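## Task

Place both orange caps inside the round steel dish that sits next to the tray. The dish must hold no cap of any other kind, and all remaining caps that began in the tray must still be in the tray at the end. Tray and dish are free-standing: each must finish upright, resting directly on the table and on nothing else. At the end nothing may still be moving, no cap, tray or dish may be squeezed from two opposite sides even slightly, and the robot may not carry more than one fifth of any of their weights (friction on the sides counts). Release everything and pull the hand away before finishing.

## Robot and tools

Robot: one six-joint arm (shoulder pan, shoulder lift, elbow, wrist 1, wrist 2, wrist 3) carrying a five-finger right hand. Joint ranges in rad: pan -3.142..3.142, lift -6.283..6.283, elbow 0.000..3.142, wrists -6.283..6.283. The base may sit tilted on a mount that counts as part of the arm for clearance checks.

Scene frame: origin on the table surface below the arm base, +z up, +y to the left when facing along +x. Reported positions are metres, orientation is a wxyz quaternion, velocities m/s and rad/s. Printed positions get less accurate far from the base.

Hand point: a spot fixed to the palm, 0.05 m in front of it, where index pad and thumb tip meet in a pinch. Its axes: +z along straightened fingers (fingertips lie 0.06-0.07 m beyond it), +y outward from the palm, +x across the palm toward the little finger. Sideways the hand extends 0.08 m on the little-finger side; on the thumb side 0.02 m if the thumb is swung in front of the palm, otherwise up to 0.09 m. A rigid wrist bracket on the little-finger side pokes 0.03 m past the point along +y and 0.11 m across the palm; it can collide. Rotating the hand, especially about x or y, shifts the point slightly.

The row (used by execute_actions and move): 14 numbers, each in [-1, 1], in this order: dx, dy, dz, rx, ry, rz, thumb_turn, thumb_bend, index, middle, ring, little, force_limit, speed. Optionally 6 more values in [0, 1] follow: per-joint stiffness multipliers in the Joint positions order; they persist until changed.
- dx..rz are an offset, not a pose: a target relative to the hand point's measured pose when the action began, expressed in the hand point's own axes. 1.0 equals 0.6 m for dx, dy, dz and 180 degrees for the rotation vector rx, ry, rz. Every row in an action is measured from that same start pose, never from the previous row. The first action of a call starts from the pose in the last result of this scene.
- The six hand values are absolute motor targets: -1 fully open, +1 fully closed. thumb_turn -1 puts the thumb beside the palm, +1 opposite the fingers; thumb_bend -1 straight, +1 fully bent; the four fingers -1 straight, +1 curled into the palm. A pinch is roughly thumb_turn +0.57, thumb_bend +0.75, index +0.22.
- force_limit maps -1..+1 linearly to about 0..10 N at the fingertip (0..15 N for both thumb motors); it halts closing only. speed maps -1..+1 to near zero..full, full being 0.6 s for a whole finger stroke. Close at -0.9 or slower for a soft grip, since fast fingers overshoot the limit.

execute_actions(actions): a list of actions; each action is a list of up to 15 rows, one row per 1/30 s control step; if fewer than 15, the last row is held for the remaining steps. An empty list just reports state and images. Each step the commanded pose is clipped to 100 mm and 16 degrees from the measured pose, so distant targets need several actions; arm motion trails commands by about 0.17 s. Results list step readings; HELD marks a clipped step.

move(target, speed, stop_force, blocking): target is one row as above, offset from the last reported pose. speed is m/s, 0.002-0.5 (default 0.25); rotation goes up to twice that in rad/s. Paths last 0.5-10 s and ignore obstacles. stop_force (N, 13-80) ends the path when resistance along the direction to target rises that much; use it only with slow, non-rotating moves, and omit it when backing off a contact. blocking=false returns after 0.5 s while motion continues; it cannot combine with stop_force. The move: line reports the ending (done, contact, off_target, moving, held, fault) and limits (paced = pose clipped, held = steps blocked), plus distance from target.

wait(seconds): 0-10, arm keeps its last command. stop(): brakes a running move. zoom_image(camera, region): camera cam_high or cam_wrist, region [x0, y0, x1, y1] in pixels, at most 504 by 504. show_instructions(): shows reference pages. finished_scene(scene): ends the given scene irreversibly.

Gripping: with thumb_turn at +1 set before approaching, the whole hand can enclose objects 0.035-0.08 m wide, lying across the palm on the wrist side of the hand point. Motors move only when their target changes (by 0.01 or more) and then lock. Result fields hand_measured, hand_stopped_by (moving, target, force, stalled, fault) and hand_load_n follow the same six-motor order; hand_load_n is positive when pushed open, and a dropped object shows as loads near 0. Open past hand_measured to release.

Wrist force and torque lines are in the hand's x y z axes; offsets up to about 5.5 N, noise up to 3.4 N, saturation near 100 N; 'no reading' is normal at first.

Cameras: cam_high is fixed overhead, cam_wrist rides on the hand; both 672x504, with calibration given as K, distortion and T_world_to_cam.

Avoid: joint torque over its limit (elbow 135, wrists 48.6 N m) or 150 N on the arm, either of which halts the arm 10 s; stiff pressing past contact; overheating motors (warning at 70 °C, brake at 85 °C); dropping or flinging caps; knocking anything off the table or tipping tray or dish. Objects may occasionally be nudged by outside pushes. Finish with the hand open and clear.

Each tool is called as name(argument=value, ...) on one line, values as JSON.

Reference images:

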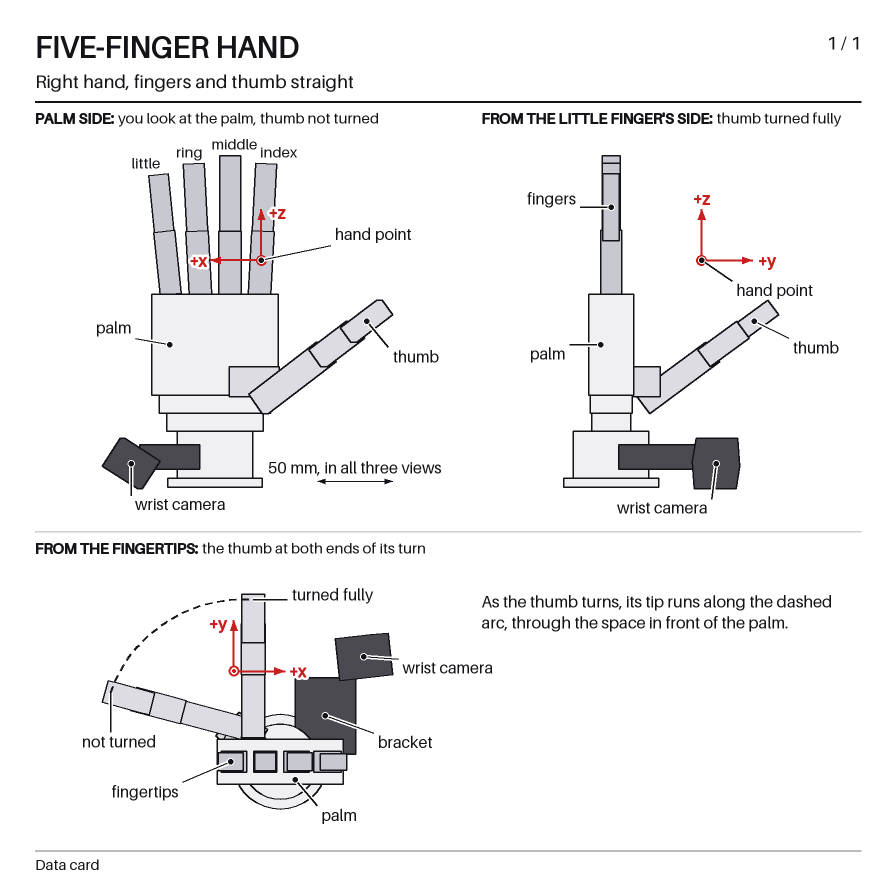

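## Session

execute_actions(actions=[])

Scene clock: 0.00 s.
end_effector_position=(+0.9535, -0.2347, +0.1229) hand_measured=(-1.000, -1.000, -1.000, -1.000, -1.000, -1.000) hand_load_n=(+0.0, +0.0, +0.0, +0.0, +0.0, +0.0) hand_stopped_by=(target, target, target, target, target, target) hand_force_limit=0.00 hand_speed=-0.80 end_effector_quat_wxyz=(-0.118, +0.955, +0.267, +0.060) end_effector_velocity=(-0.001, -0.002, -0.000) end_effector_angular_velocity=(+0.001, +0.001, -0.004)
Joint positions: [-0.413 -0.573  0.831  1.375  1.309  0.585]
Joint velocities: [-0.002  0.     0.     0.    -0.     0.002]
Wrist force (N, on the end effector, along its own x y z axes, offset not removed): no reading
Wrist torque (N m, same axes, about the end effector's origin, offset not removed): no reading
Hand target: +0.953, -0.235, +0.123; -0.118, +0.955, +0.267, +0.060
Joint stiffness scale: [1. 1. 1. 1. 1. 1.]

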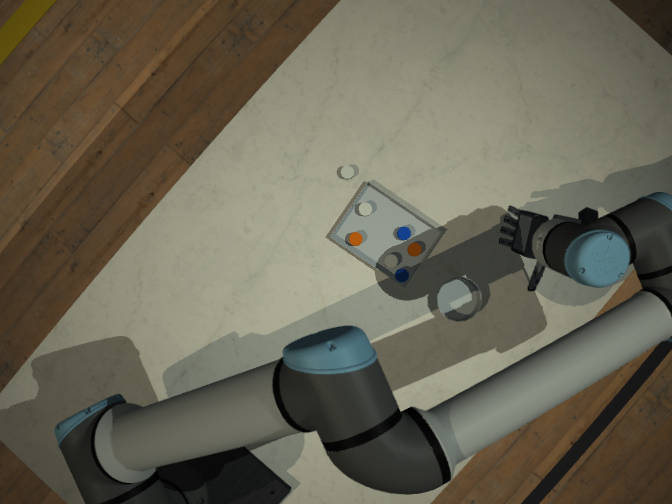

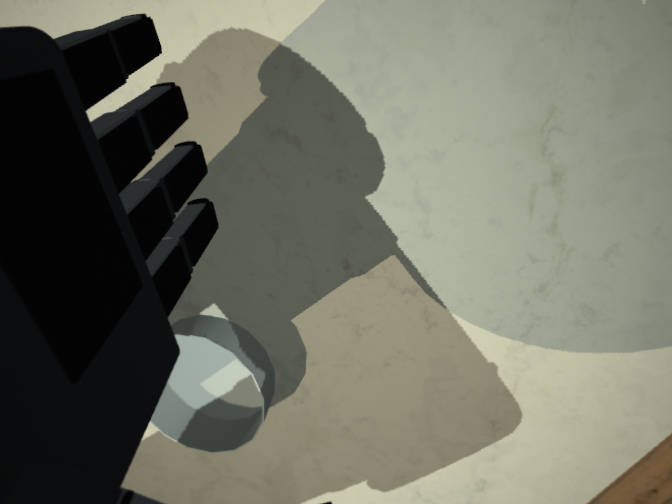

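zoom_image(camera="cam_high", region=[300, 150, 520, 330])

Region (300, 150, 520, 330) of cam_high's 672x504 image, scaled by 2.291, with more detail than that image has; it fills the top 412 rows of this view, and the rest is white.

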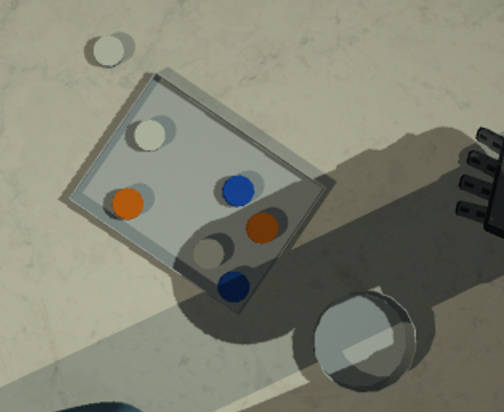

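move(target=[-0.0552, -0.3558, 0.0143, 0.1209, 0.3874, 0.5497, 0.57, 0.3, -0.3, -1, -1, -1, 0.0, 0.5], speed=0.25)

Scene clock: 82.60 s.
end_effector_position=(+0.8151, -0.0737, +0.1500) hand_measured=(+0.570, +0.300, -0.300, -1.000, -1.000, -1.000) hand_load_n=(+0.0, +0.0, +0.0, +0.0, +0.0, +0.0) hand_stopped_by=(target, target, target, target, target, target) hand_force_limit=0.00 hand_speed=0.50 end_effector_quat_wxyz=(-0.379, +0.597, -0.596, +0.380) end_effector_velocity=(+0.001, -0.003, -0.001) end_effector_angular_velocity=(+0.003, -0.003, -0.017)
Joint positions: [-0.446 -1.248  1.933 -0.206  1.15   2.934]
Joint velocities: [-0.     0.     0.003 -0.01   0.013  0.013]
Wrist force (N, on the end effector, along its own x y z axes, offset not removed): [-0.2 -0.2 -0.3]
Wrist torque (N m, same axes, about the end effector's origin, offset not removed): [0.47 0.31 -0.14]
Hand target: +0.814, -0.071, +0.149; -0.379, +0.597, -0.597, +0.380
Off the commanded pose: 0.002 m, 0 deg.
Joint stiffness scale: [1. 1. 1. 1. 1. 1.]
move: done
camera_calibration (this result's frames):
cam_wrist: T_world_to_cam=[[-0.419391, 0.102914, -0.901953, 0.483189], [-0.427863, 0.85387, 0.296376, 0.370997], [0.800652, 0.51021, -0.314073, -0.435679], [0, 0, 0, 1]] pos_world=[0.710208, -0.144223, 0.189024]

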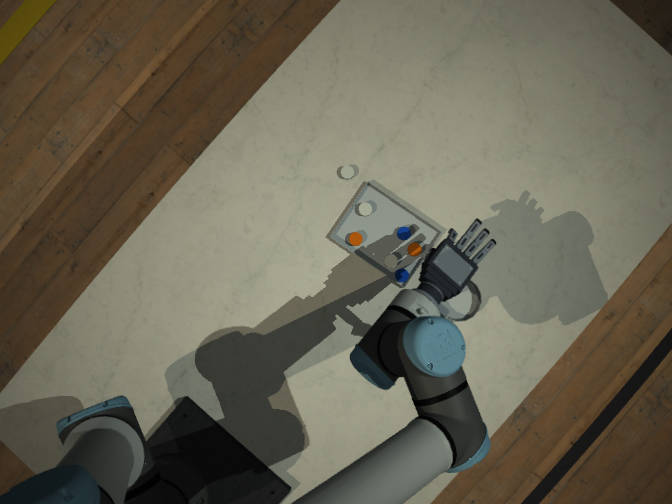

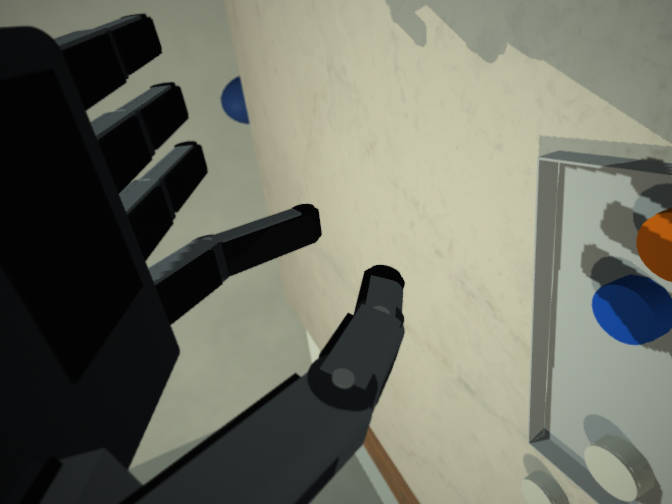

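move(target=[0, 0.1359, 0.0635, 0, 0, 0, 0.57, 0.3, -0.3, -1, -1, -1, 0.0, 0.5], speed=0.15)

zoom_image(camera="cam_high", region=[320, 160, 540, 340])

Scene clock: 89.13 s.
end_effector_position=(+0.8155, -0.0742, +0.0607) hand_measured=(+0.570, +0.300, -0.300, -1.000, -1.000, -1.000) hand_load_n=(+0.0, +0.0, +0.0, +0.0, +0.0, +0.0) hand_stopped_by=(target, target, target, target, target, target) hand_force_limit=0.00 hand_speed=0.50 end_effector_quat_wxyz=(-0.379, +0.597, -0.596, +0.380) end_effector_velocity=(+0.003, -0.002, +0.001) end_effector_angular_velocity=(-0.005, -0.010, -0.001)
Joint positions: [-0.445 -1.138  1.98  -0.362  1.152  2.934]
Joint velocities: [-0.001  0.     0.    -0.011  0.    -0.   ]
Wrist force (N, on the end effector, along its own x y z axes, offset not removed): [2.3 -3.6 -0.6]
Wrist torque (N m, same axes, about the end effector's origin, offset not removed): [-0.24 -0.20 0.14]
Hand target: +0.815, -0.074, +0.060; -0.379, +0.597, -0.596, +0.380
Off the commanded pose: 0.001 m, 0 deg.
Joint stiffness scale: [1. 1. 1. 1. 1. 1.]
move: done
camera_calibration (this result's frames):
cam_wrist: T_world_to_cam=[[-0.419735, 0.103626, -0.901712, 0.403213], [-0.426843, 0.854214, 0.296857, 0.397312], [0.801017, 0.509491, -0.314311, -0.464148], [0, 0, 0, 1]] pos_world=[0.710623, -0.144694, 0.09975]

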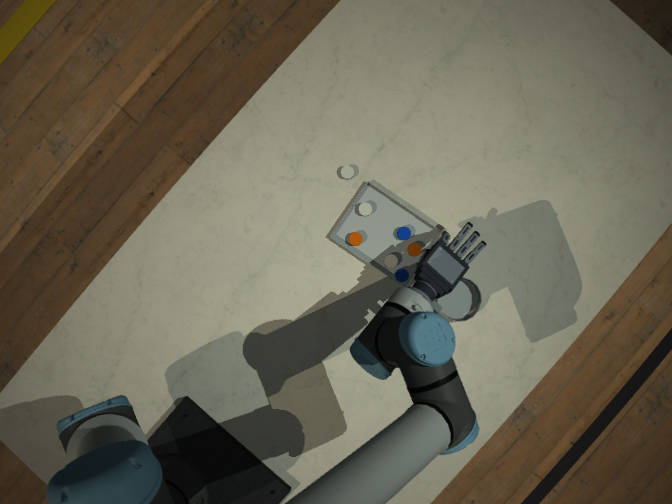

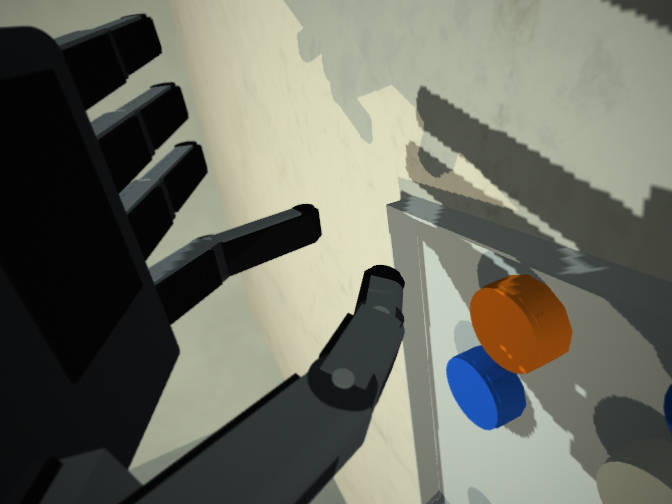

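Region (320, 160, 540, 340) of cam_high's 672x504 image, scaled by 2.291, with more detail than that image has; it fills the top 412 rows of this view, and the rest is white.

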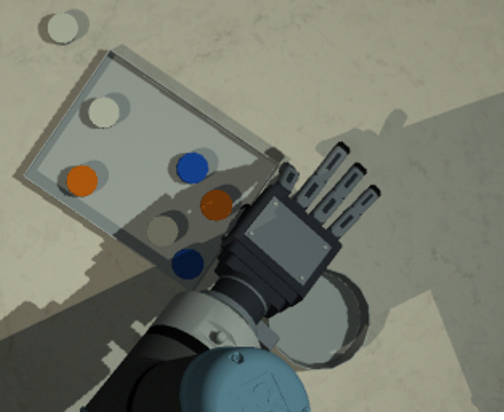

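zoom_image(camera="cam_wrist", region=[280, 170, 672, 504])

Region (280, 170, 672, 504) of cam_wrist's 672x504 image, scaled by 1.286, with more detail than that image has; it fills the top 429 rows of this view, and the rest is white.

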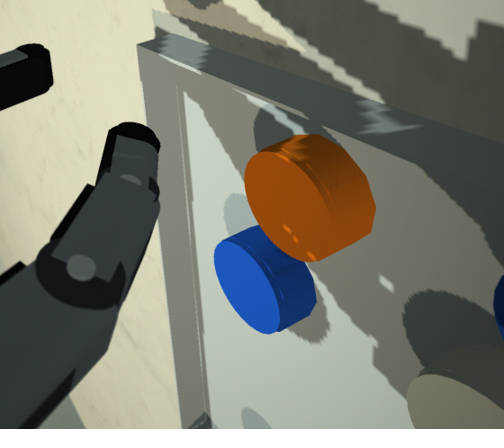

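move(target=[-0.0333, 0.0447, -0.0564, 0, 0, 0, 0.57, 0.3, -0.3, -1, -1, -1, 0.0, 0.5], speed=0.1)

zoom_image(camera="cam_high", region=[320, 160, 540, 340])

Scene clock: 126.77 s.
end_effector_position=(+0.7755, -0.0541, +0.0507) hand_measured=(+0.570, +0.300, -0.300, -1.000, -1.000, -1.000) hand_load_n=(+0.0, +0.0, +0.0, +0.0, +0.0, +0.0) hand_stopped_by=(target, target, target, target, target, target) hand_force_limit=0.00 hand_speed=0.50 end_effector_quat_wxyz=(-0.379, +0.597, -0.596, +0.380) end_effector_velocity=(-0.000, -0.000, -0.001) end_effector_angular_velocity=(-0.002, -0.005, +0.001)
Joint positions: [-0.445 -1.177  2.071 -0.414  1.151  2.934]
Joint velocities: [-0.001 -0.     0.004 -0.009 -0.002 -0.001]
Wrist force (N, on the end effector, along its own x y z axes, offset not removed): [1.4 -2.3 -0.3]
Wrist torque (N m, same axes, about the end effector's origin, offset not removed): [-0.01 0.10 0.19]
Hand target: +0.774, -0.054, +0.051; -0.379, +0.597, -0.596, +0.380
Off the commanded pose: 0.002 m, 0 deg.
Joint stiffness scale: [1. 1. 1. 1. 1. 1.]
move: done
camera_calibration (this result's frames):
cam_wrist: T_world_to_cam=[[-0.419931, 0.103738, -0.901608, 0.375536], [-0.426983, 0.854047, 0.297136, 0.366066], [0.800839, 0.509748, -0.314347, -0.445275], [0, 0, 0, 1]] pos_world=[0.670597, -0.124617, 0.0898436]

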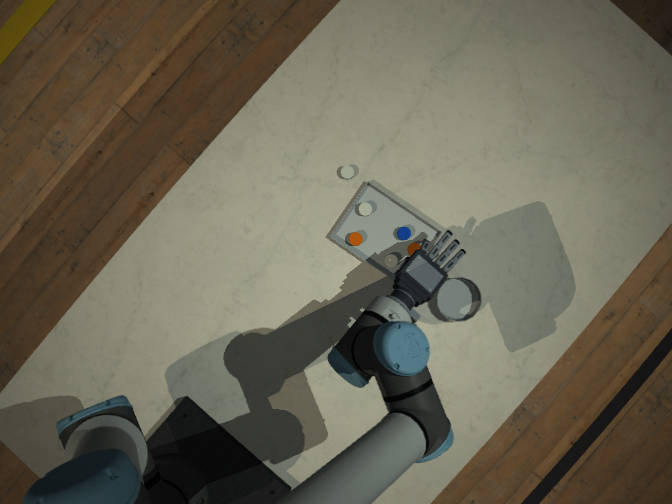

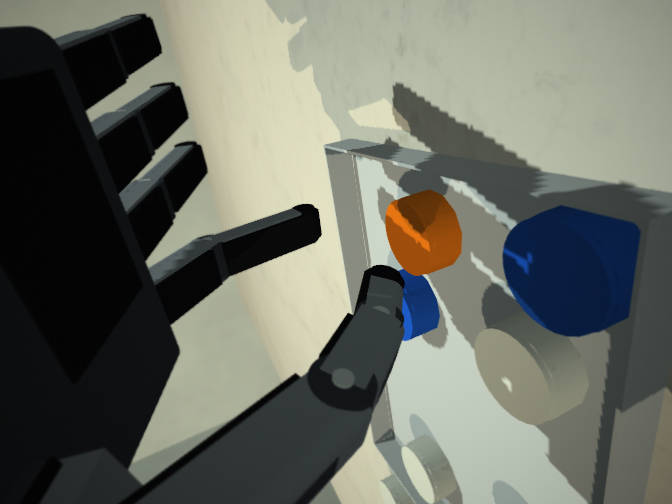

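Region (320, 160, 540, 340) of cam_high's 672x504 image, scaled by 2.291, with more detail than that image has; it fills the top 412 rows of this view, and the rest is white.

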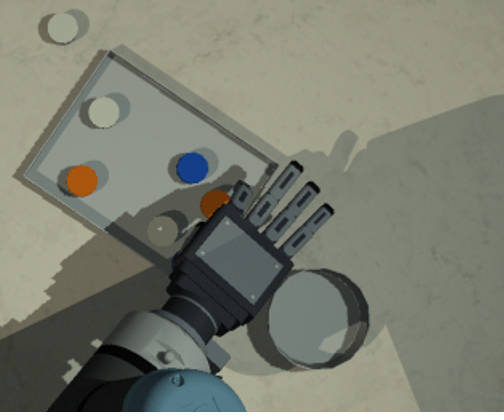

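move(target=[-0.0117, 0.0295, 0.0157, 0, 0, 0, 0.57, 0.3, -0.3, -1, -1, -1, 0.0, 0.5], speed=0.05)

Scene clock: 135.20 s.
end_effector_position=(+0.7776, -0.0492, +0.0324) hand_measured=(+0.570, +0.300, -0.300, -1.000, -1.000, -1.000) hand_load_n=(+0.0, +0.0, +0.0, +0.0, +0.0, +0.0) hand_stopped_by=(target, target, target, target, target, target) hand_force_limit=0.00 hand_speed=0.50 end_effector_quat_wxyz=(-0.379, +0.597, -0.596, +0.381) end_effector_velocity=(+0.002, -0.002, +0.001) end_effector_angular_velocity=(-0.003, -0.007, -0.004)
Joint positions: [-0.435 -1.149  2.076 -0.451  1.161  2.939]
Joint velocities: [-0.    -0.     0.    -0.009  0.004  0.002]
Wrist force (N, on the end effector, along its own x y z axes, offset not removed): [0.0 2.3 -0.8]
Wrist torque (N m, same axes, about the end effector's origin, offset not removed): [0.69 0.21 0.20]
Hand target: +0.777, -0.047, +0.031; -0.379, +0.597, -0.596, +0.380
Off the commanded pose: 0.003 m, 0 deg.
Joint stiffness scale: [1. 1. 1. 1. 1. 1.]
move: done
camera_calibration (this result's frames):
cam_wrist: T_world_to_cam=[[-0.418385, 0.102425, -0.902476, 0.358164], [-0.427272, 0.854616, 0.295075, 0.368558], [0.801494, 0.509058, -0.313796, -0.455838], [0, 0, 0, 1]] pos_world=[0.672676, -0.119612, 0.0714422]

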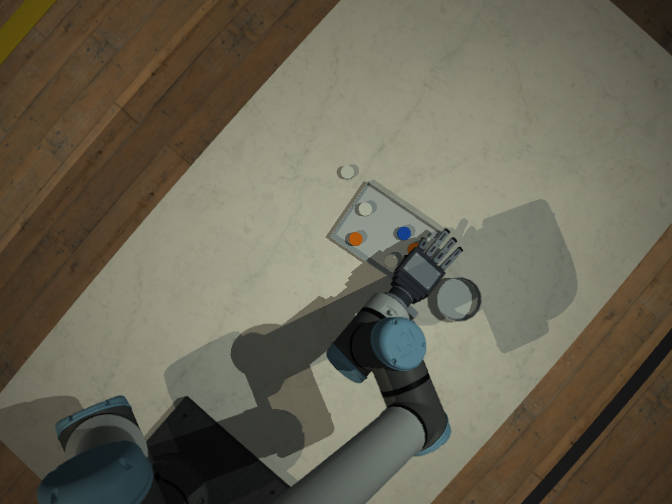

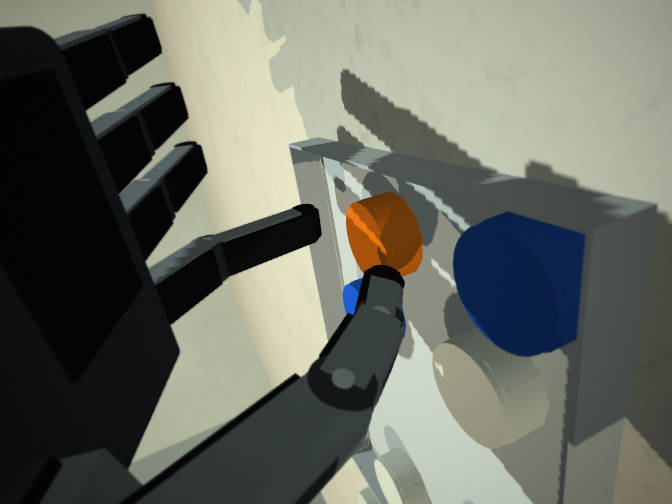

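move(target=[-0.0040, 0.0166, 0.0078, 0, 0, 0, 0.57, 0.3, -0.3, -1, -1, -1, 0.0, 0.5], speed=0.02)

Scene clock: 140.57 s.
end_effector_position=(+0.7793, -0.0491, +0.0236) hand_measured=(+0.570, +0.300, -0.300, -1.000, -1.000, -1.000) hand_load_n=(+0.0, +0.0, +0.0, +0.0, +0.0, +0.0) hand_stopped_by=(target, target, target, target, target, target) hand_force_limit=0.00 hand_speed=0.50 end_effector_quat_wxyz=(-0.379, +0.597, -0.595, +0.382) end_effector_velocity=(+0.001, -0.001, +0.000) end_effector_angular_velocity=(-0.002, -0.005, -0.001)
Joint positions: [-0.433 -1.134  2.078 -0.471  1.163  2.94 ]
Joint velocities: [-0.     0.     0.    -0.006  0.     0.   ]
Wrist force (N, on the end effector, along its own x y z axes, offset not removed): [-4.7 -1.2 5.5]
Wrist torque (N m, same axes, about the end effector's origin, offset not removed): [-0.12 0.67 -0.16]
Hand target: +0.778, -0.047, +0.021; -0.379, +0.597, -0.596, +0.381
Off the commanded pose: 0.004 m, 0 deg.
Joint stiffness scale: [1. 1. 1. 1. 1. 1.]
move: off_target
camera_calibration (this result's frames):
cam_wrist: T_world_to_cam=[[-0.415835, 0.100704, -0.903847, 0.348916], [-0.427756, 0.855394, 0.292104, 0.372267], [0.802562, 0.508093, -0.312626, -0.460899], [0, 0, 0, 1]] pos_world=[0.674231, -0.119392, 0.0625364]

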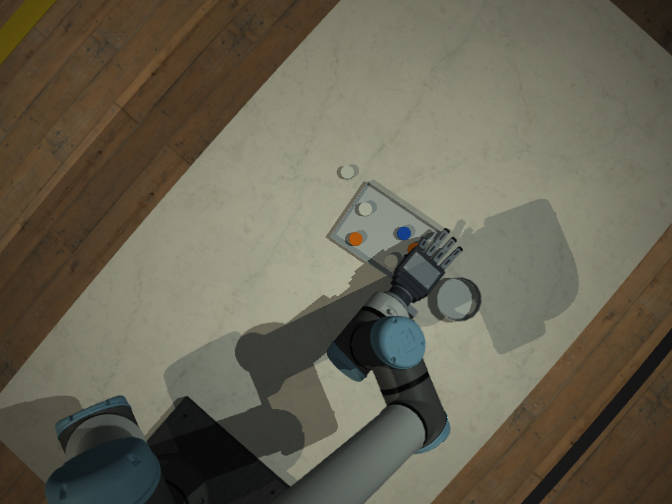

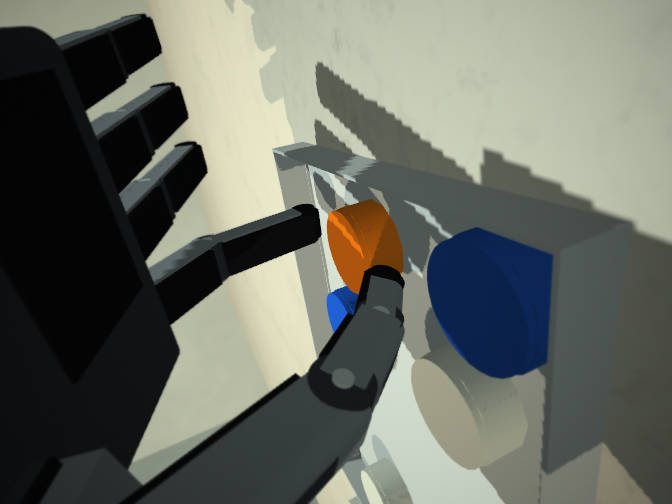

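move(target=[-0.0040, 0.0106, 0.0050, 0, 0, 0, 0.57, 0.3, -0.3, -1, -1, -1, 0.0, 0.5], speed=0.02)

Scene clock: 145.83 s.
end_effector_position=(+0.7810, -0.0490, +0.0187) hand_measured=(+0.570, +0.300, -0.300, -1.000, -1.000, -1.000) hand_load_n=(+0.0, +0.0, +0.0, +0.0, +0.0, +0.0) hand_stopped_by=(target, target, target, target, target, target) hand_force_limit=0.00 hand_speed=0.50 end_effector_quat_wxyz=(-0.379, +0.597, -0.594, +0.384) end_effector_velocity=(+0.001, -0.001, +0.000) end_effector_angular_velocity=(-0.003, -0.004, -0.002)
Joint positions: [-0.431 -1.126  2.078 -0.483  1.166  2.94 ]
Joint velocities: [ 0.001  0.    -0.    -0.006  0.003  0.001]
Wrist force (N, on the end effector, along its own x y z axes, offset not removed): [1.7 -0.2 -1.8]
Wrist torque (N m, same axes, about the end effector's origin, offset not removed): [0.39 0.24 0.17]
Hand target: +0.779, -0.047, +0.017; -0.379, +0.597, -0.595, +0.382
Off the commanded pose: 0.003 m, 0 deg.
Joint stiffness scale: [1. 1. 1. 1. 1. 1.]
move: done
camera_calibration (this result's frames):
cam_wrist: T_world_to_cam=[[-0.413407, 0.0990169, -0.905146, 0.343191], [-0.42825, 0.856118, 0.289248, 0.374749], [0.803553, 0.507206, -0.311522, -0.464652], [0, 0, 0, 1]] pos_world=[0.675736, -0.119137, 0.0574932]

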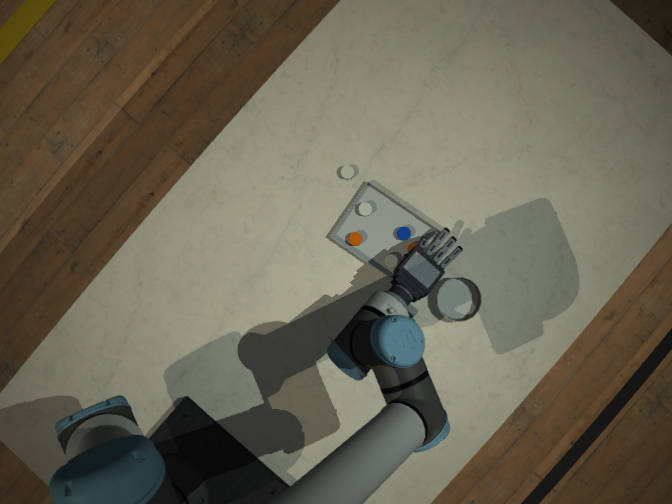

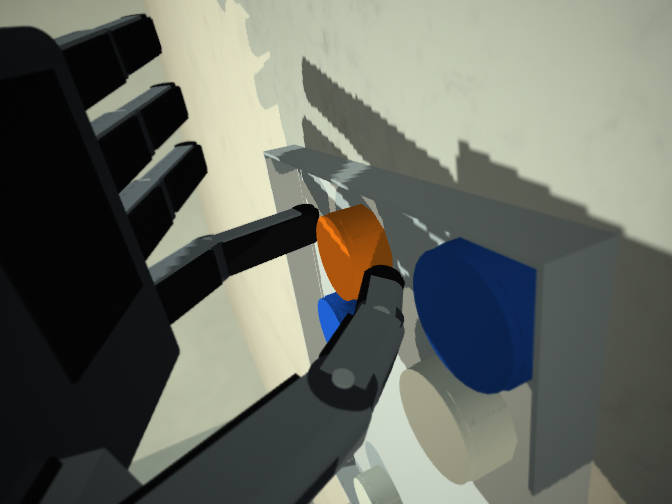

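execute_actions(actions=[[[0,0,0,0,0,0,0.57,0.3,0.3,-1,-1,-1,-0.2,-0.7]],[[0,0,0,0,0,0,0.57,0.3,0.3,-1,-1,-1,-0.2,-0.7]],[[0,0,0,0,0,0,0.57,0.3,0.3,-1,-1,-1,-0.2,-0.7]]])

Scene clock: 149.77 s.
end_effector_position=(+0.7812, -0.0491, +0.0188) hand_measured=(+0.570, +0.298, -0.102, -1.000, -1.000, -1.000) hand_load_n=(+0.0, +2.0, +4.5, +0.0, +0.0, +0.0) hand_stopped_by=(target, target, force, target, target, target) hand_force_limit=-0.20 hand_speed=-0.70 end_effector_quat_wxyz=(-0.379, +0.596, -0.594, +0.384) end_effector_velocity=(-0.000, -0.000, -0.000) end_effector_angular_velocity=(-0.000, +0.000, -0.001)
Joint positions: [-0.431 -1.126  2.078 -0.484  1.166  2.94 ]
Joint velocities: [-0.001 -0.     0.    -0.     0.    -0.   ]
Wrist force (N, on the end effector, along its own x y z axes, offset not removed): [2.1 1.0 -3.8]
Wrist torque (N m, same axes, about the end effector's origin, offset not removed): [1.16 0.08 0.25]
Hand target: +0.781, -0.049, +0.019; -0.379, +0.596, -0.594, +0.384
Off the commanded pose: 0.000 m, 0 deg.
Joint stiffness scale: [1. 1. 1. 1. 1. 1.]
Step readings (end_effector_position; steps 1 to 15: 1st action; 16 to 30: 2nd action; 31 to 45: 3rd action):
0: (+0.7812, -0.0491, +0.0188)
1: (+0.7812, -0.0491, +0.0188)
2: (+0.7812, -0.0491, +0.0188)
4: (+0.7812, -0.0491, +0.0188)
8: (+0.7812, -0.0491, +0.0188)
15: (+0.7812, -0.0491, +0.0188)
16: (+0.7812, -0.0491, +0.0188)
17: (+0.7812, -0.0491, +0.0188)
19: (+0.7812, -0.0491, +0.0188)
23: (+0.7812, -0.0491, +0.0188)
30: (+0.7812, -0.0491, +0.0188)
31: (+0.7812, -0.0491, +0.0188)
32: (+0.7812, -0.0491, +0.0188)
34: (+0.7812, -0.0491, +0.0188)
38: (+0.7812, -0.0491, +0.0188)
45: end_effector_position above
camera_calibration (this result's frames):
cam_wrist: T_world_to_cam=[[-0.412799, 0.0988244, -0.905445, 0.342883], [-0.428242, 0.856307, 0.2887, 0.374927], [0.803869, 0.506924, -0.311162, -0.464981], [0, 0, 0, 1]] pos_world=[0.675885, -0.119227, 0.0575367]

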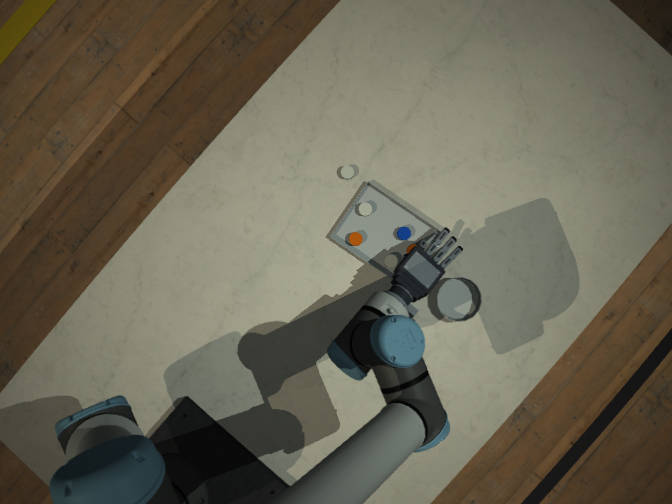

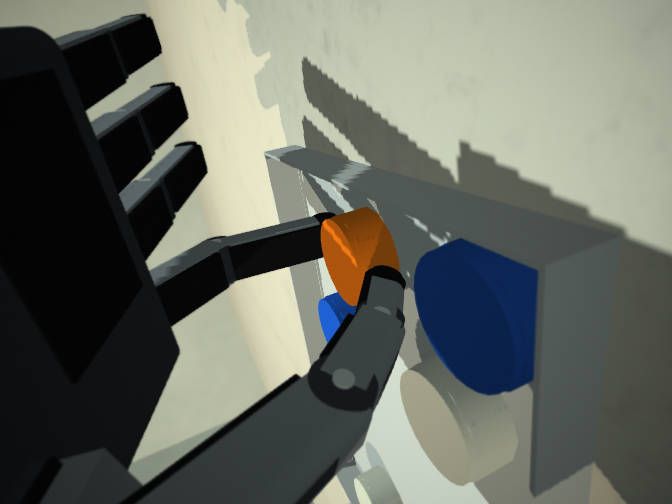

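move(target=[0, -0.0906, -0.0423, 0, 0, 0, 0.57, 0.3, 0.3, -1, -1, -1, -0.2, -0.7], speed=0.06)

Scene clock: 159.47 s.
end_effector_position=(+0.7795, -0.0480, +0.0773) hand_measured=(+0.570, +0.298, -0.102, -1.000, -1.000, -1.000) hand_load_n=(+0.0, +3.0, +4.0, +0.0, +0.0, +0.0) hand_stopped_by=(target, target, force, target, target, target) hand_force_limit=-0.20 hand_speed=-0.70 end_effector_quat_wxyz=(-0.379, +0.597, -0.594, +0.384) end_effector_velocity=(-0.002, +0.000, -0.001) end_effector_angular_velocity=(+0.003, +0.009, -0.002)
Joint positions: [-0.431 -1.213  2.059 -0.376  1.166  2.94 ]
Joint velocities: [-0.001 -0.    -0.     0.01   0.001 -0.   ]
Wrist force (N, on the end effector, along its own x y z axes, offset not removed): [-0.6 0.3 1.7]
Wrist torque (N m, same axes, about the end effector's origin, offset not removed): [0.37 0.27 0.08]
Hand target: +0.781, -0.049, +0.079; -0.379, +0.596, -0.594, +0.384
Off the commanded pose: 0.002 m, 0 deg.
Joint stiffness scale: [1. 1. 1. 1. 1. 1.]
move: done
camera_calibration (this result's frames):
cam_wrist: T_world_to_cam=[[-0.413822, 0.0993222, -0.904923, 0.39577], [-0.42791, 0.856151, 0.289653, 0.35606], [0.80352, 0.50709, -0.311794, -0.44568], [0, 0, 0, 1]] pos_world=[0.674253, -0.118149, 0.116048]

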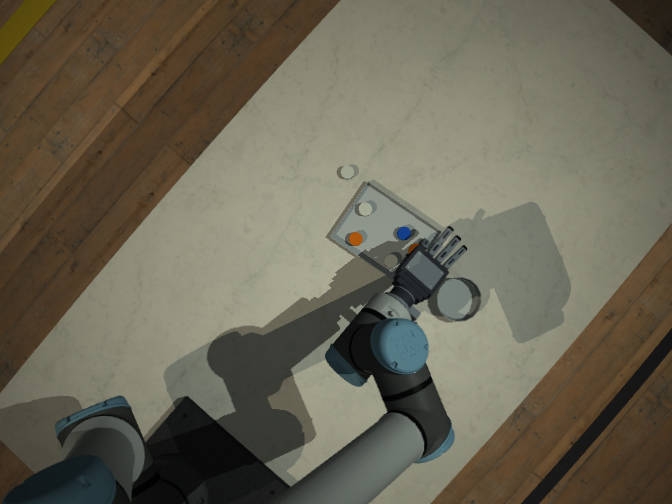

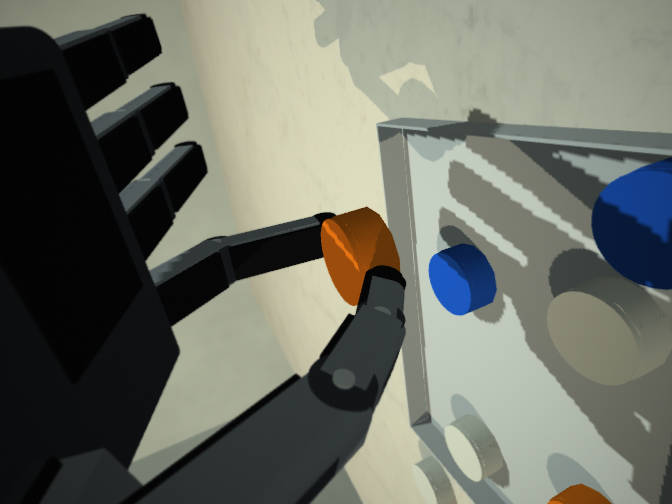

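move(target=[0.25, 0.0116, -0.0249, 0, 0, 0, 0.57, 0.3, 0.3, -1, -1, -1, -0.2, -0.7], speed=0.12)

zoom_image(camera="cam_high", region=[340, 180, 560, 360])

Scene clock: 166.80 s.
end_effector_position=(+0.7616, -0.1963, +0.0776) hand_measured=(+0.570, +0.298, -0.102, -1.000, -1.000, -1.000) hand_load_n=(+0.0, +3.0, +4.0, +0.0, +0.0, +0.0) hand_stopped_by=(target, target, force, target, target, target) hand_force_limit=-0.20 hand_speed=-0.70 end_effector_quat_wxyz=(-0.379, +0.596, -0.596, +0.384) end_effector_velocity=(-0.001, +0.005, +0.001) end_effector_angular_velocity=(+0.003, +0.003, +0.020)
Joint positions: [-0.675 -1.171  2.003 -0.296  0.954  2.808]
Joint velocities: [-0.     0.    -0.002  0.013 -0.018 -0.012]
Wrist force (N, on the end effector, along its own x y z axes, offset not removed): [5.3 -2.3 -2.1]
Wrist torque (N m, same axes, about the end effector's origin, offset not removed): [0.01 -0.40 0.29]
Hand target: +0.763, -0.198, +0.078; -0.379, +0.596, -0.594, +0.384
Off the commanded pose: 0.002 m, 0 deg.
Joint stiffness scale: [1. 1. 1. 1. 1. 1.]
move: done
camera_calibration (this result's frames):
cam_wrist: T_world_to_cam=[[-0.414079, 0.101761, -0.904535, 0.404053], [-0.425319, 0.856947, 0.29111, 0.473318], [0.804762, 0.505259, -0.311563, -0.357297], [0, 0, 0, 1]] pos_world=[0.65616, -0.266197, 0.116372]

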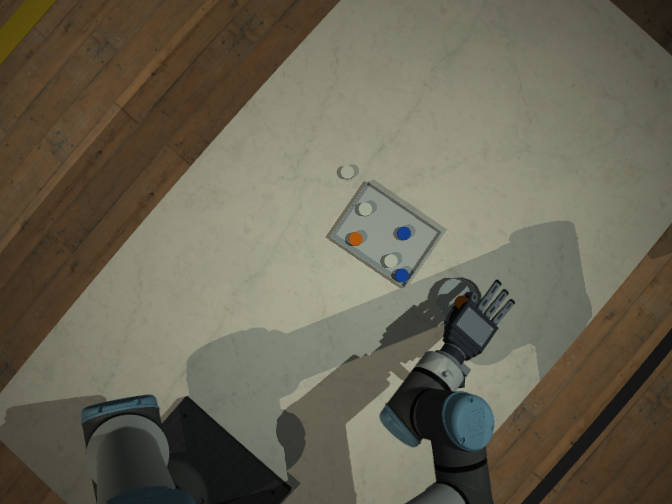

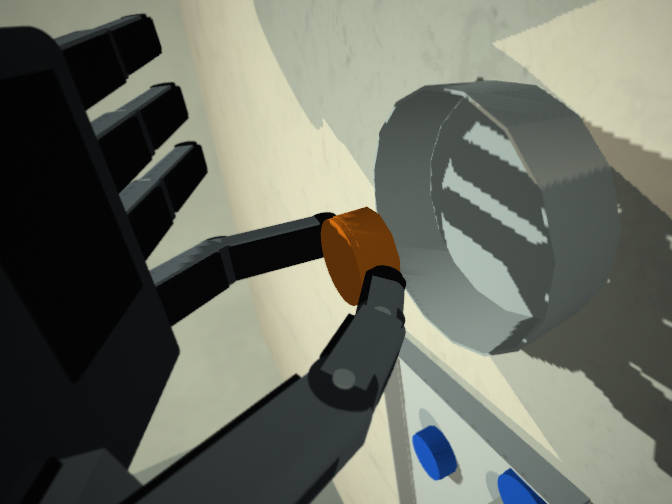

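Region (340, 180, 560, 360) of cam_high's 672x504 image, scaled by 2.291, with more detail than that image has; it fills the top 412 rows of this view, and the rest is white.

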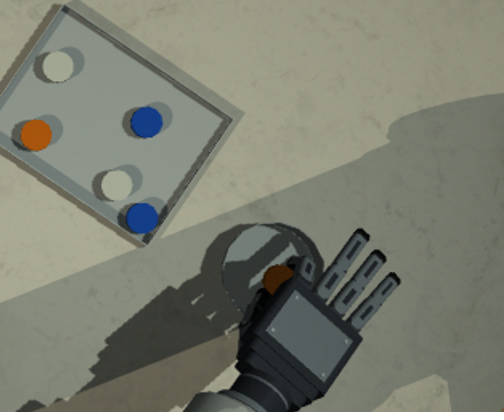

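move(target=[0, 0.068, 0.0317, 0, 0, 0, 0.57, 0.3, 0.3, -1, -1, -1, -0.2, -0.7], speed=0.06)

Scene clock: 175.83 s.
end_effector_position=(+0.7628, -0.1974, +0.0341) hand_measured=(+0.570, +0.298, -0.102, -1.000, -1.000, -1.000) hand_load_n=(+0.0, +3.0, +4.0, +0.0, +0.0, +0.0) hand_stopped_by=(target, target, force, target, target, target) hand_force_limit=-0.20 hand_speed=-0.70 end_effector_quat_wxyz=(-0.379, +0.596, -0.595, +0.384) end_effector_velocity=(+0.002, -0.002, +0.001) end_effector_angular_velocity=(-0.004, -0.006, -0.002)
Joint positions: [-0.675 -1.109  2.017 -0.373  0.953  2.807]
Joint velocities: [ 0.     0.    -0.    -0.009  0.001  0.002]
Wrist force (N, on the end effector, along its own x y z axes, offset not removed): [0.8 0.2 -3.4]
Wrist torque (N m, same axes, about the end effector's origin, offset not removed): [0.73 0.23 0.24]
Hand target: +0.762, -0.197, +0.033; -0.379, +0.596, -0.596, +0.384
Off the commanded pose: 0.002 m, 0 deg.
Joint stiffness scale: [1. 1. 1. 1. 1. 1.]
move: done
camera_calibration (this result's frames):
cam_wrist: T_world_to_cam=[[-0.413001, 0.0995966, -0.905268, 0.364125], [-0.426891, 0.85687, 0.289028, 0.488699], [0.804484, 0.50582, -0.311371, -0.370945], [0, 0, 0, 1]] pos_world=[0.657424, -0.267386, 0.0728812]

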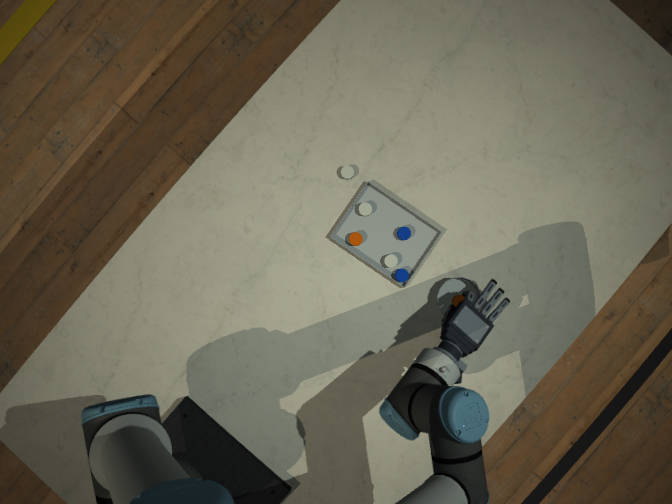

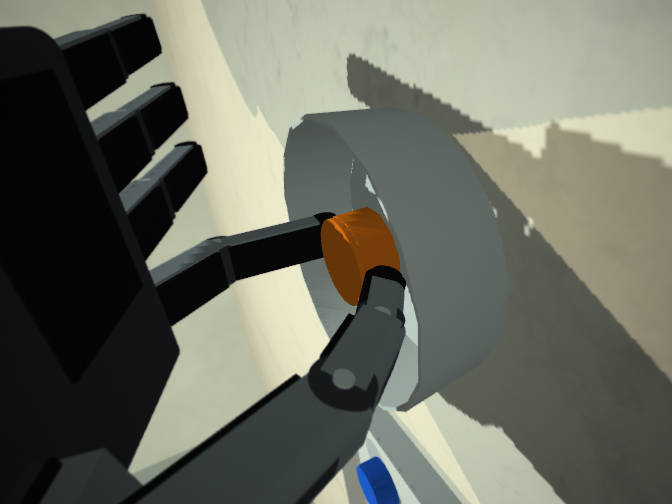

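move(target=[0, 0.0150, 0.0070, 0, 0, 0, 0.57, 0.3, 0.3, -1, -1, -1, -0.2, -0.7], speed=0.03)

execute_actions(actions=[[[0,0,0,0,0,0,0.57,0.3,-0.32,-1,-1,-1,-0.2,-0.3]],[[0,0,0,0,0,0,0.57,0.3,-0.32,-1,-1,-1,-0.2,-0.3]]])

Scene clock: 180.37 s.
end_effector_position=(+0.7645, -0.1988, +0.0271) hand_measured=(+0.570, +0.298, -0.102, -1.000, -1.000, -1.000) hand_load_n=(+0.0, +2.5, +4.0, +0.0, +0.0, +0.0) hand_stopped_by=(target, target, force, target, target, target) hand_force_limit=-0.20 hand_speed=-0.70 end_effector_quat_wxyz=(-0.379, +0.596, -0.594, +0.386) end_effector_velocity=(+0.001, -0.001, +0.000) end_effector_angular_velocity=(-0.001, -0.004, -0.002)
Joint positions: [-0.675 -1.098  2.017 -0.389  0.953  2.807]
Joint velocities: [-0.001  0.    -0.    -0.005  0.     0.003]
Wrist force (N, on the end effector, along its own x y z axes, offset not removed): [-4.8 -1.6 0.7]
Wrist torque (N m, same axes, about the end effector's origin, offset not removed): [0.29 1.00 -0.08]
Hand target: +0.763, -0.197, +0.024; -0.379, +0.596, -0.595, +0.384
Off the commanded pose: 0.004 m, 0 deg.
Joint stiffness scale: [1. 1. 1. 1. 1. 1.]
move: off_target
camera_calibration (this result's frames):
cam_wrist: T_world_to_cam=[[-0.410194, 0.0973499, -0.906788, 0.356035], [-0.42772, 0.857621, 0.285555, 0.493565], [0.805479, 0.504984, -0.310153, -0.374716], [0, 0, 0, 1]] pos_world=[0.658977, -0.268726, 0.0656889]

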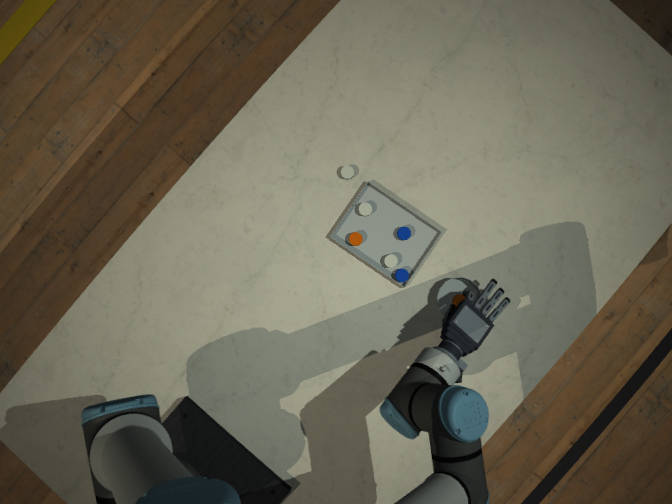

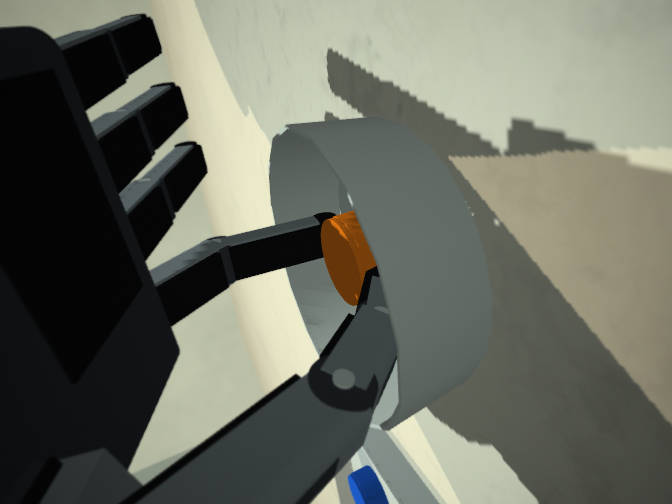

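Scene clock: 181.37 s.
end_effector_position=(+0.7645, -0.1989, +0.0271) hand_measured=(+0.570, +0.300, -0.320, -1.000, -1.000, -1.000) hand_load_n=(+0.0, +0.0, +0.0, +0.0, +0.0, +0.0) hand_stopped_by=(target, target, target, target, target, target) hand_force_limit=-0.20 hand_speed=-0.30 end_effector_quat_wxyz=(-0.379, +0.596, -0.593, +0.386) end_effector_velocity=(-0.000, +0.000, -0.000) end_effector_angular_velocity=(+0.001, +0.001, +0.000)
Joint positions: [-0.675 -1.098  2.017 -0.389  0.953  2.807]
Joint velocities: [ 0.    -0.     0.     0.001 -0.    -0.   ]
Wrist force (N, on the end effector, along its own x y z axes, offset not removed): [-1.0 0.9 0.6]
Wrist torque (N m, same axes, about the end effector's origin, offset not removed): [0.57 0.32 0.08]
Hand target: +0.765, -0.199, +0.027; -0.379, +0.596, -0.593, +0.386
Off the commanded pose: 0.000 m, 0 deg.
Joint stiffness scale: [1. 1. 1. 1. 1. 1.]
Step readings (end_effector_position; steps 1 to 15: 1st action; 16 to 30: 2nd action):
0: (+0.7645, -0.1988, +0.0271)
1: (+0.7645, -0.1989, +0.0271)
2: (+0.7645, -0.1989, +0.0271)
4: (+0.7645, -0.1989, +0.0271)
8: (+0.7645, -0.1989, +0.0271)
15: (+0.7645, -0.1989, +0.0271)
16: (+0.7645, -0.1989, +0.0271)
17: (+0.7645, -0.1989, +0.0271)
19: (+0.7645, -0.1989, +0.0271)
23: (+0.7645, -0.1989, +0.0271)
30: end_effector_position above
camera_calibration (this result's frames):
cam_wrist: T_world_to_cam=[[-0.41005, 0.0972291, -0.906866, 0.35594], [-0.427767, 0.857658, 0.285373, 0.493657], [0.805528, 0.504944, -0.310091, -0.374774], [0, 0, 0, 1]] pos_world=[0.659014, -0.268757, 0.0656998]

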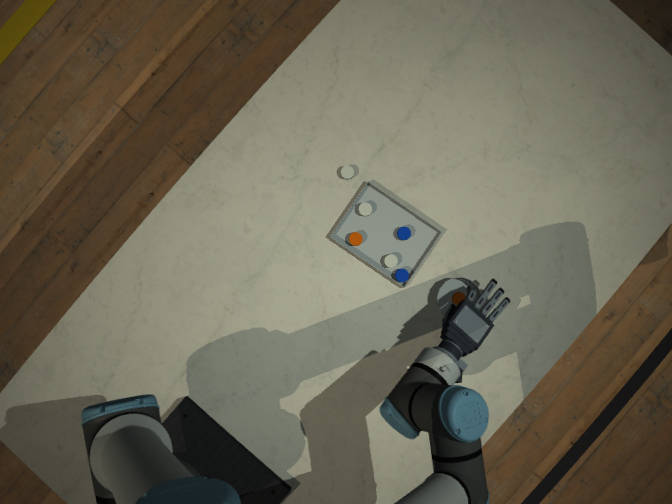

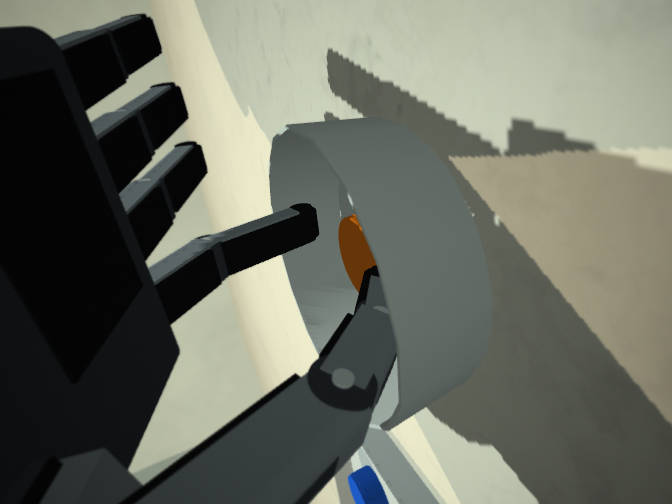

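move(target=[0, -0.1057, -0.0494, 0, 0, 0, 0.57, 0.3, -0.32, -1, -1, -1, -0.2, -0.3], speed=0.12)

Scene clock: 194.67 s.
end_effector_position=(+0.7631, -0.1973, +0.0961) hand_measured=(+0.570, +0.300, -0.320, -1.000, -1.000, -1.000) hand_load_n=(+0.0, +0.0, +0.0, +0.0, +0.0, +0.0) hand_stopped_by=(target, target, target, target, target, target) hand_force_limit=-0.20 hand_speed=-0.30 end_effector_quat_wxyz=(-0.379, +0.596, -0.593, +0.386) end_effector_velocity=(-0.003, +0.003, -0.002) end_effector_angular_velocity=(+0.010, +0.012, +0.000)
Joint positions: [-0.675 -1.194  1.993 -0.269  0.953  2.807]
Joint velocities: [ 0.001 -0.     0.     0.016  0.    -0.   ]
Wrist force (N, on the end effector, along its own x y z axes, offset not removed): [1.1 -3.2 1.2]
Wrist torque (N m, same axes, about the end effector's origin, offset not removed): [-0.23 0.11 0.10]
Hand target: +0.764, -0.198, +0.097; -0.379, +0.596, -0.593, +0.386
Off the commanded pose: 0.002 m, 0 deg.
Joint stiffness scale: [1. 1. 1. 1. 1. 1.]
move: done
camera_calibration (this result's frames):
cam_wrist: T_world_to_cam=[[-0.410033, 0.0972154, -0.906875, 0.417699], [-0.427772, 0.857663, 0.285352, 0.472012], [0.805533, 0.504939, -0.310084, -0.353056], [0, 0, 0, 1]] pos_world=[0.657582, -0.267162, 0.134634]

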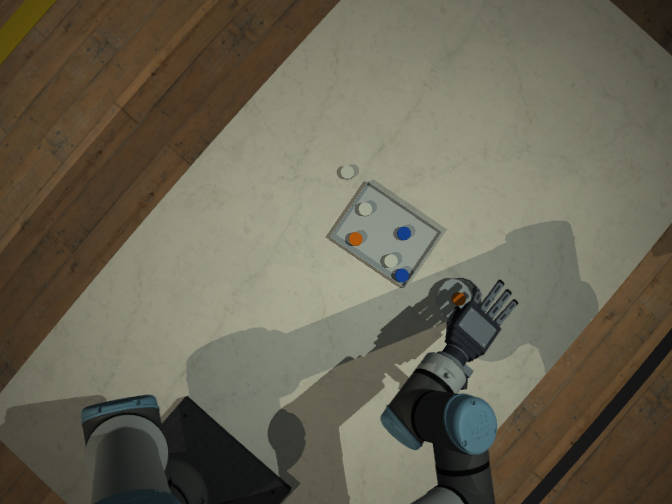

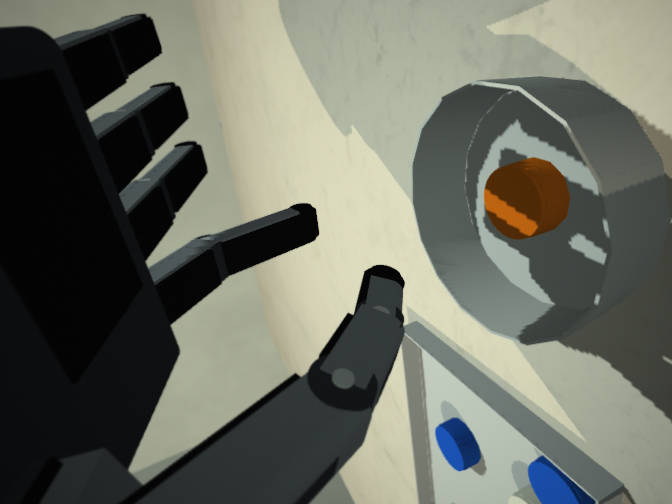

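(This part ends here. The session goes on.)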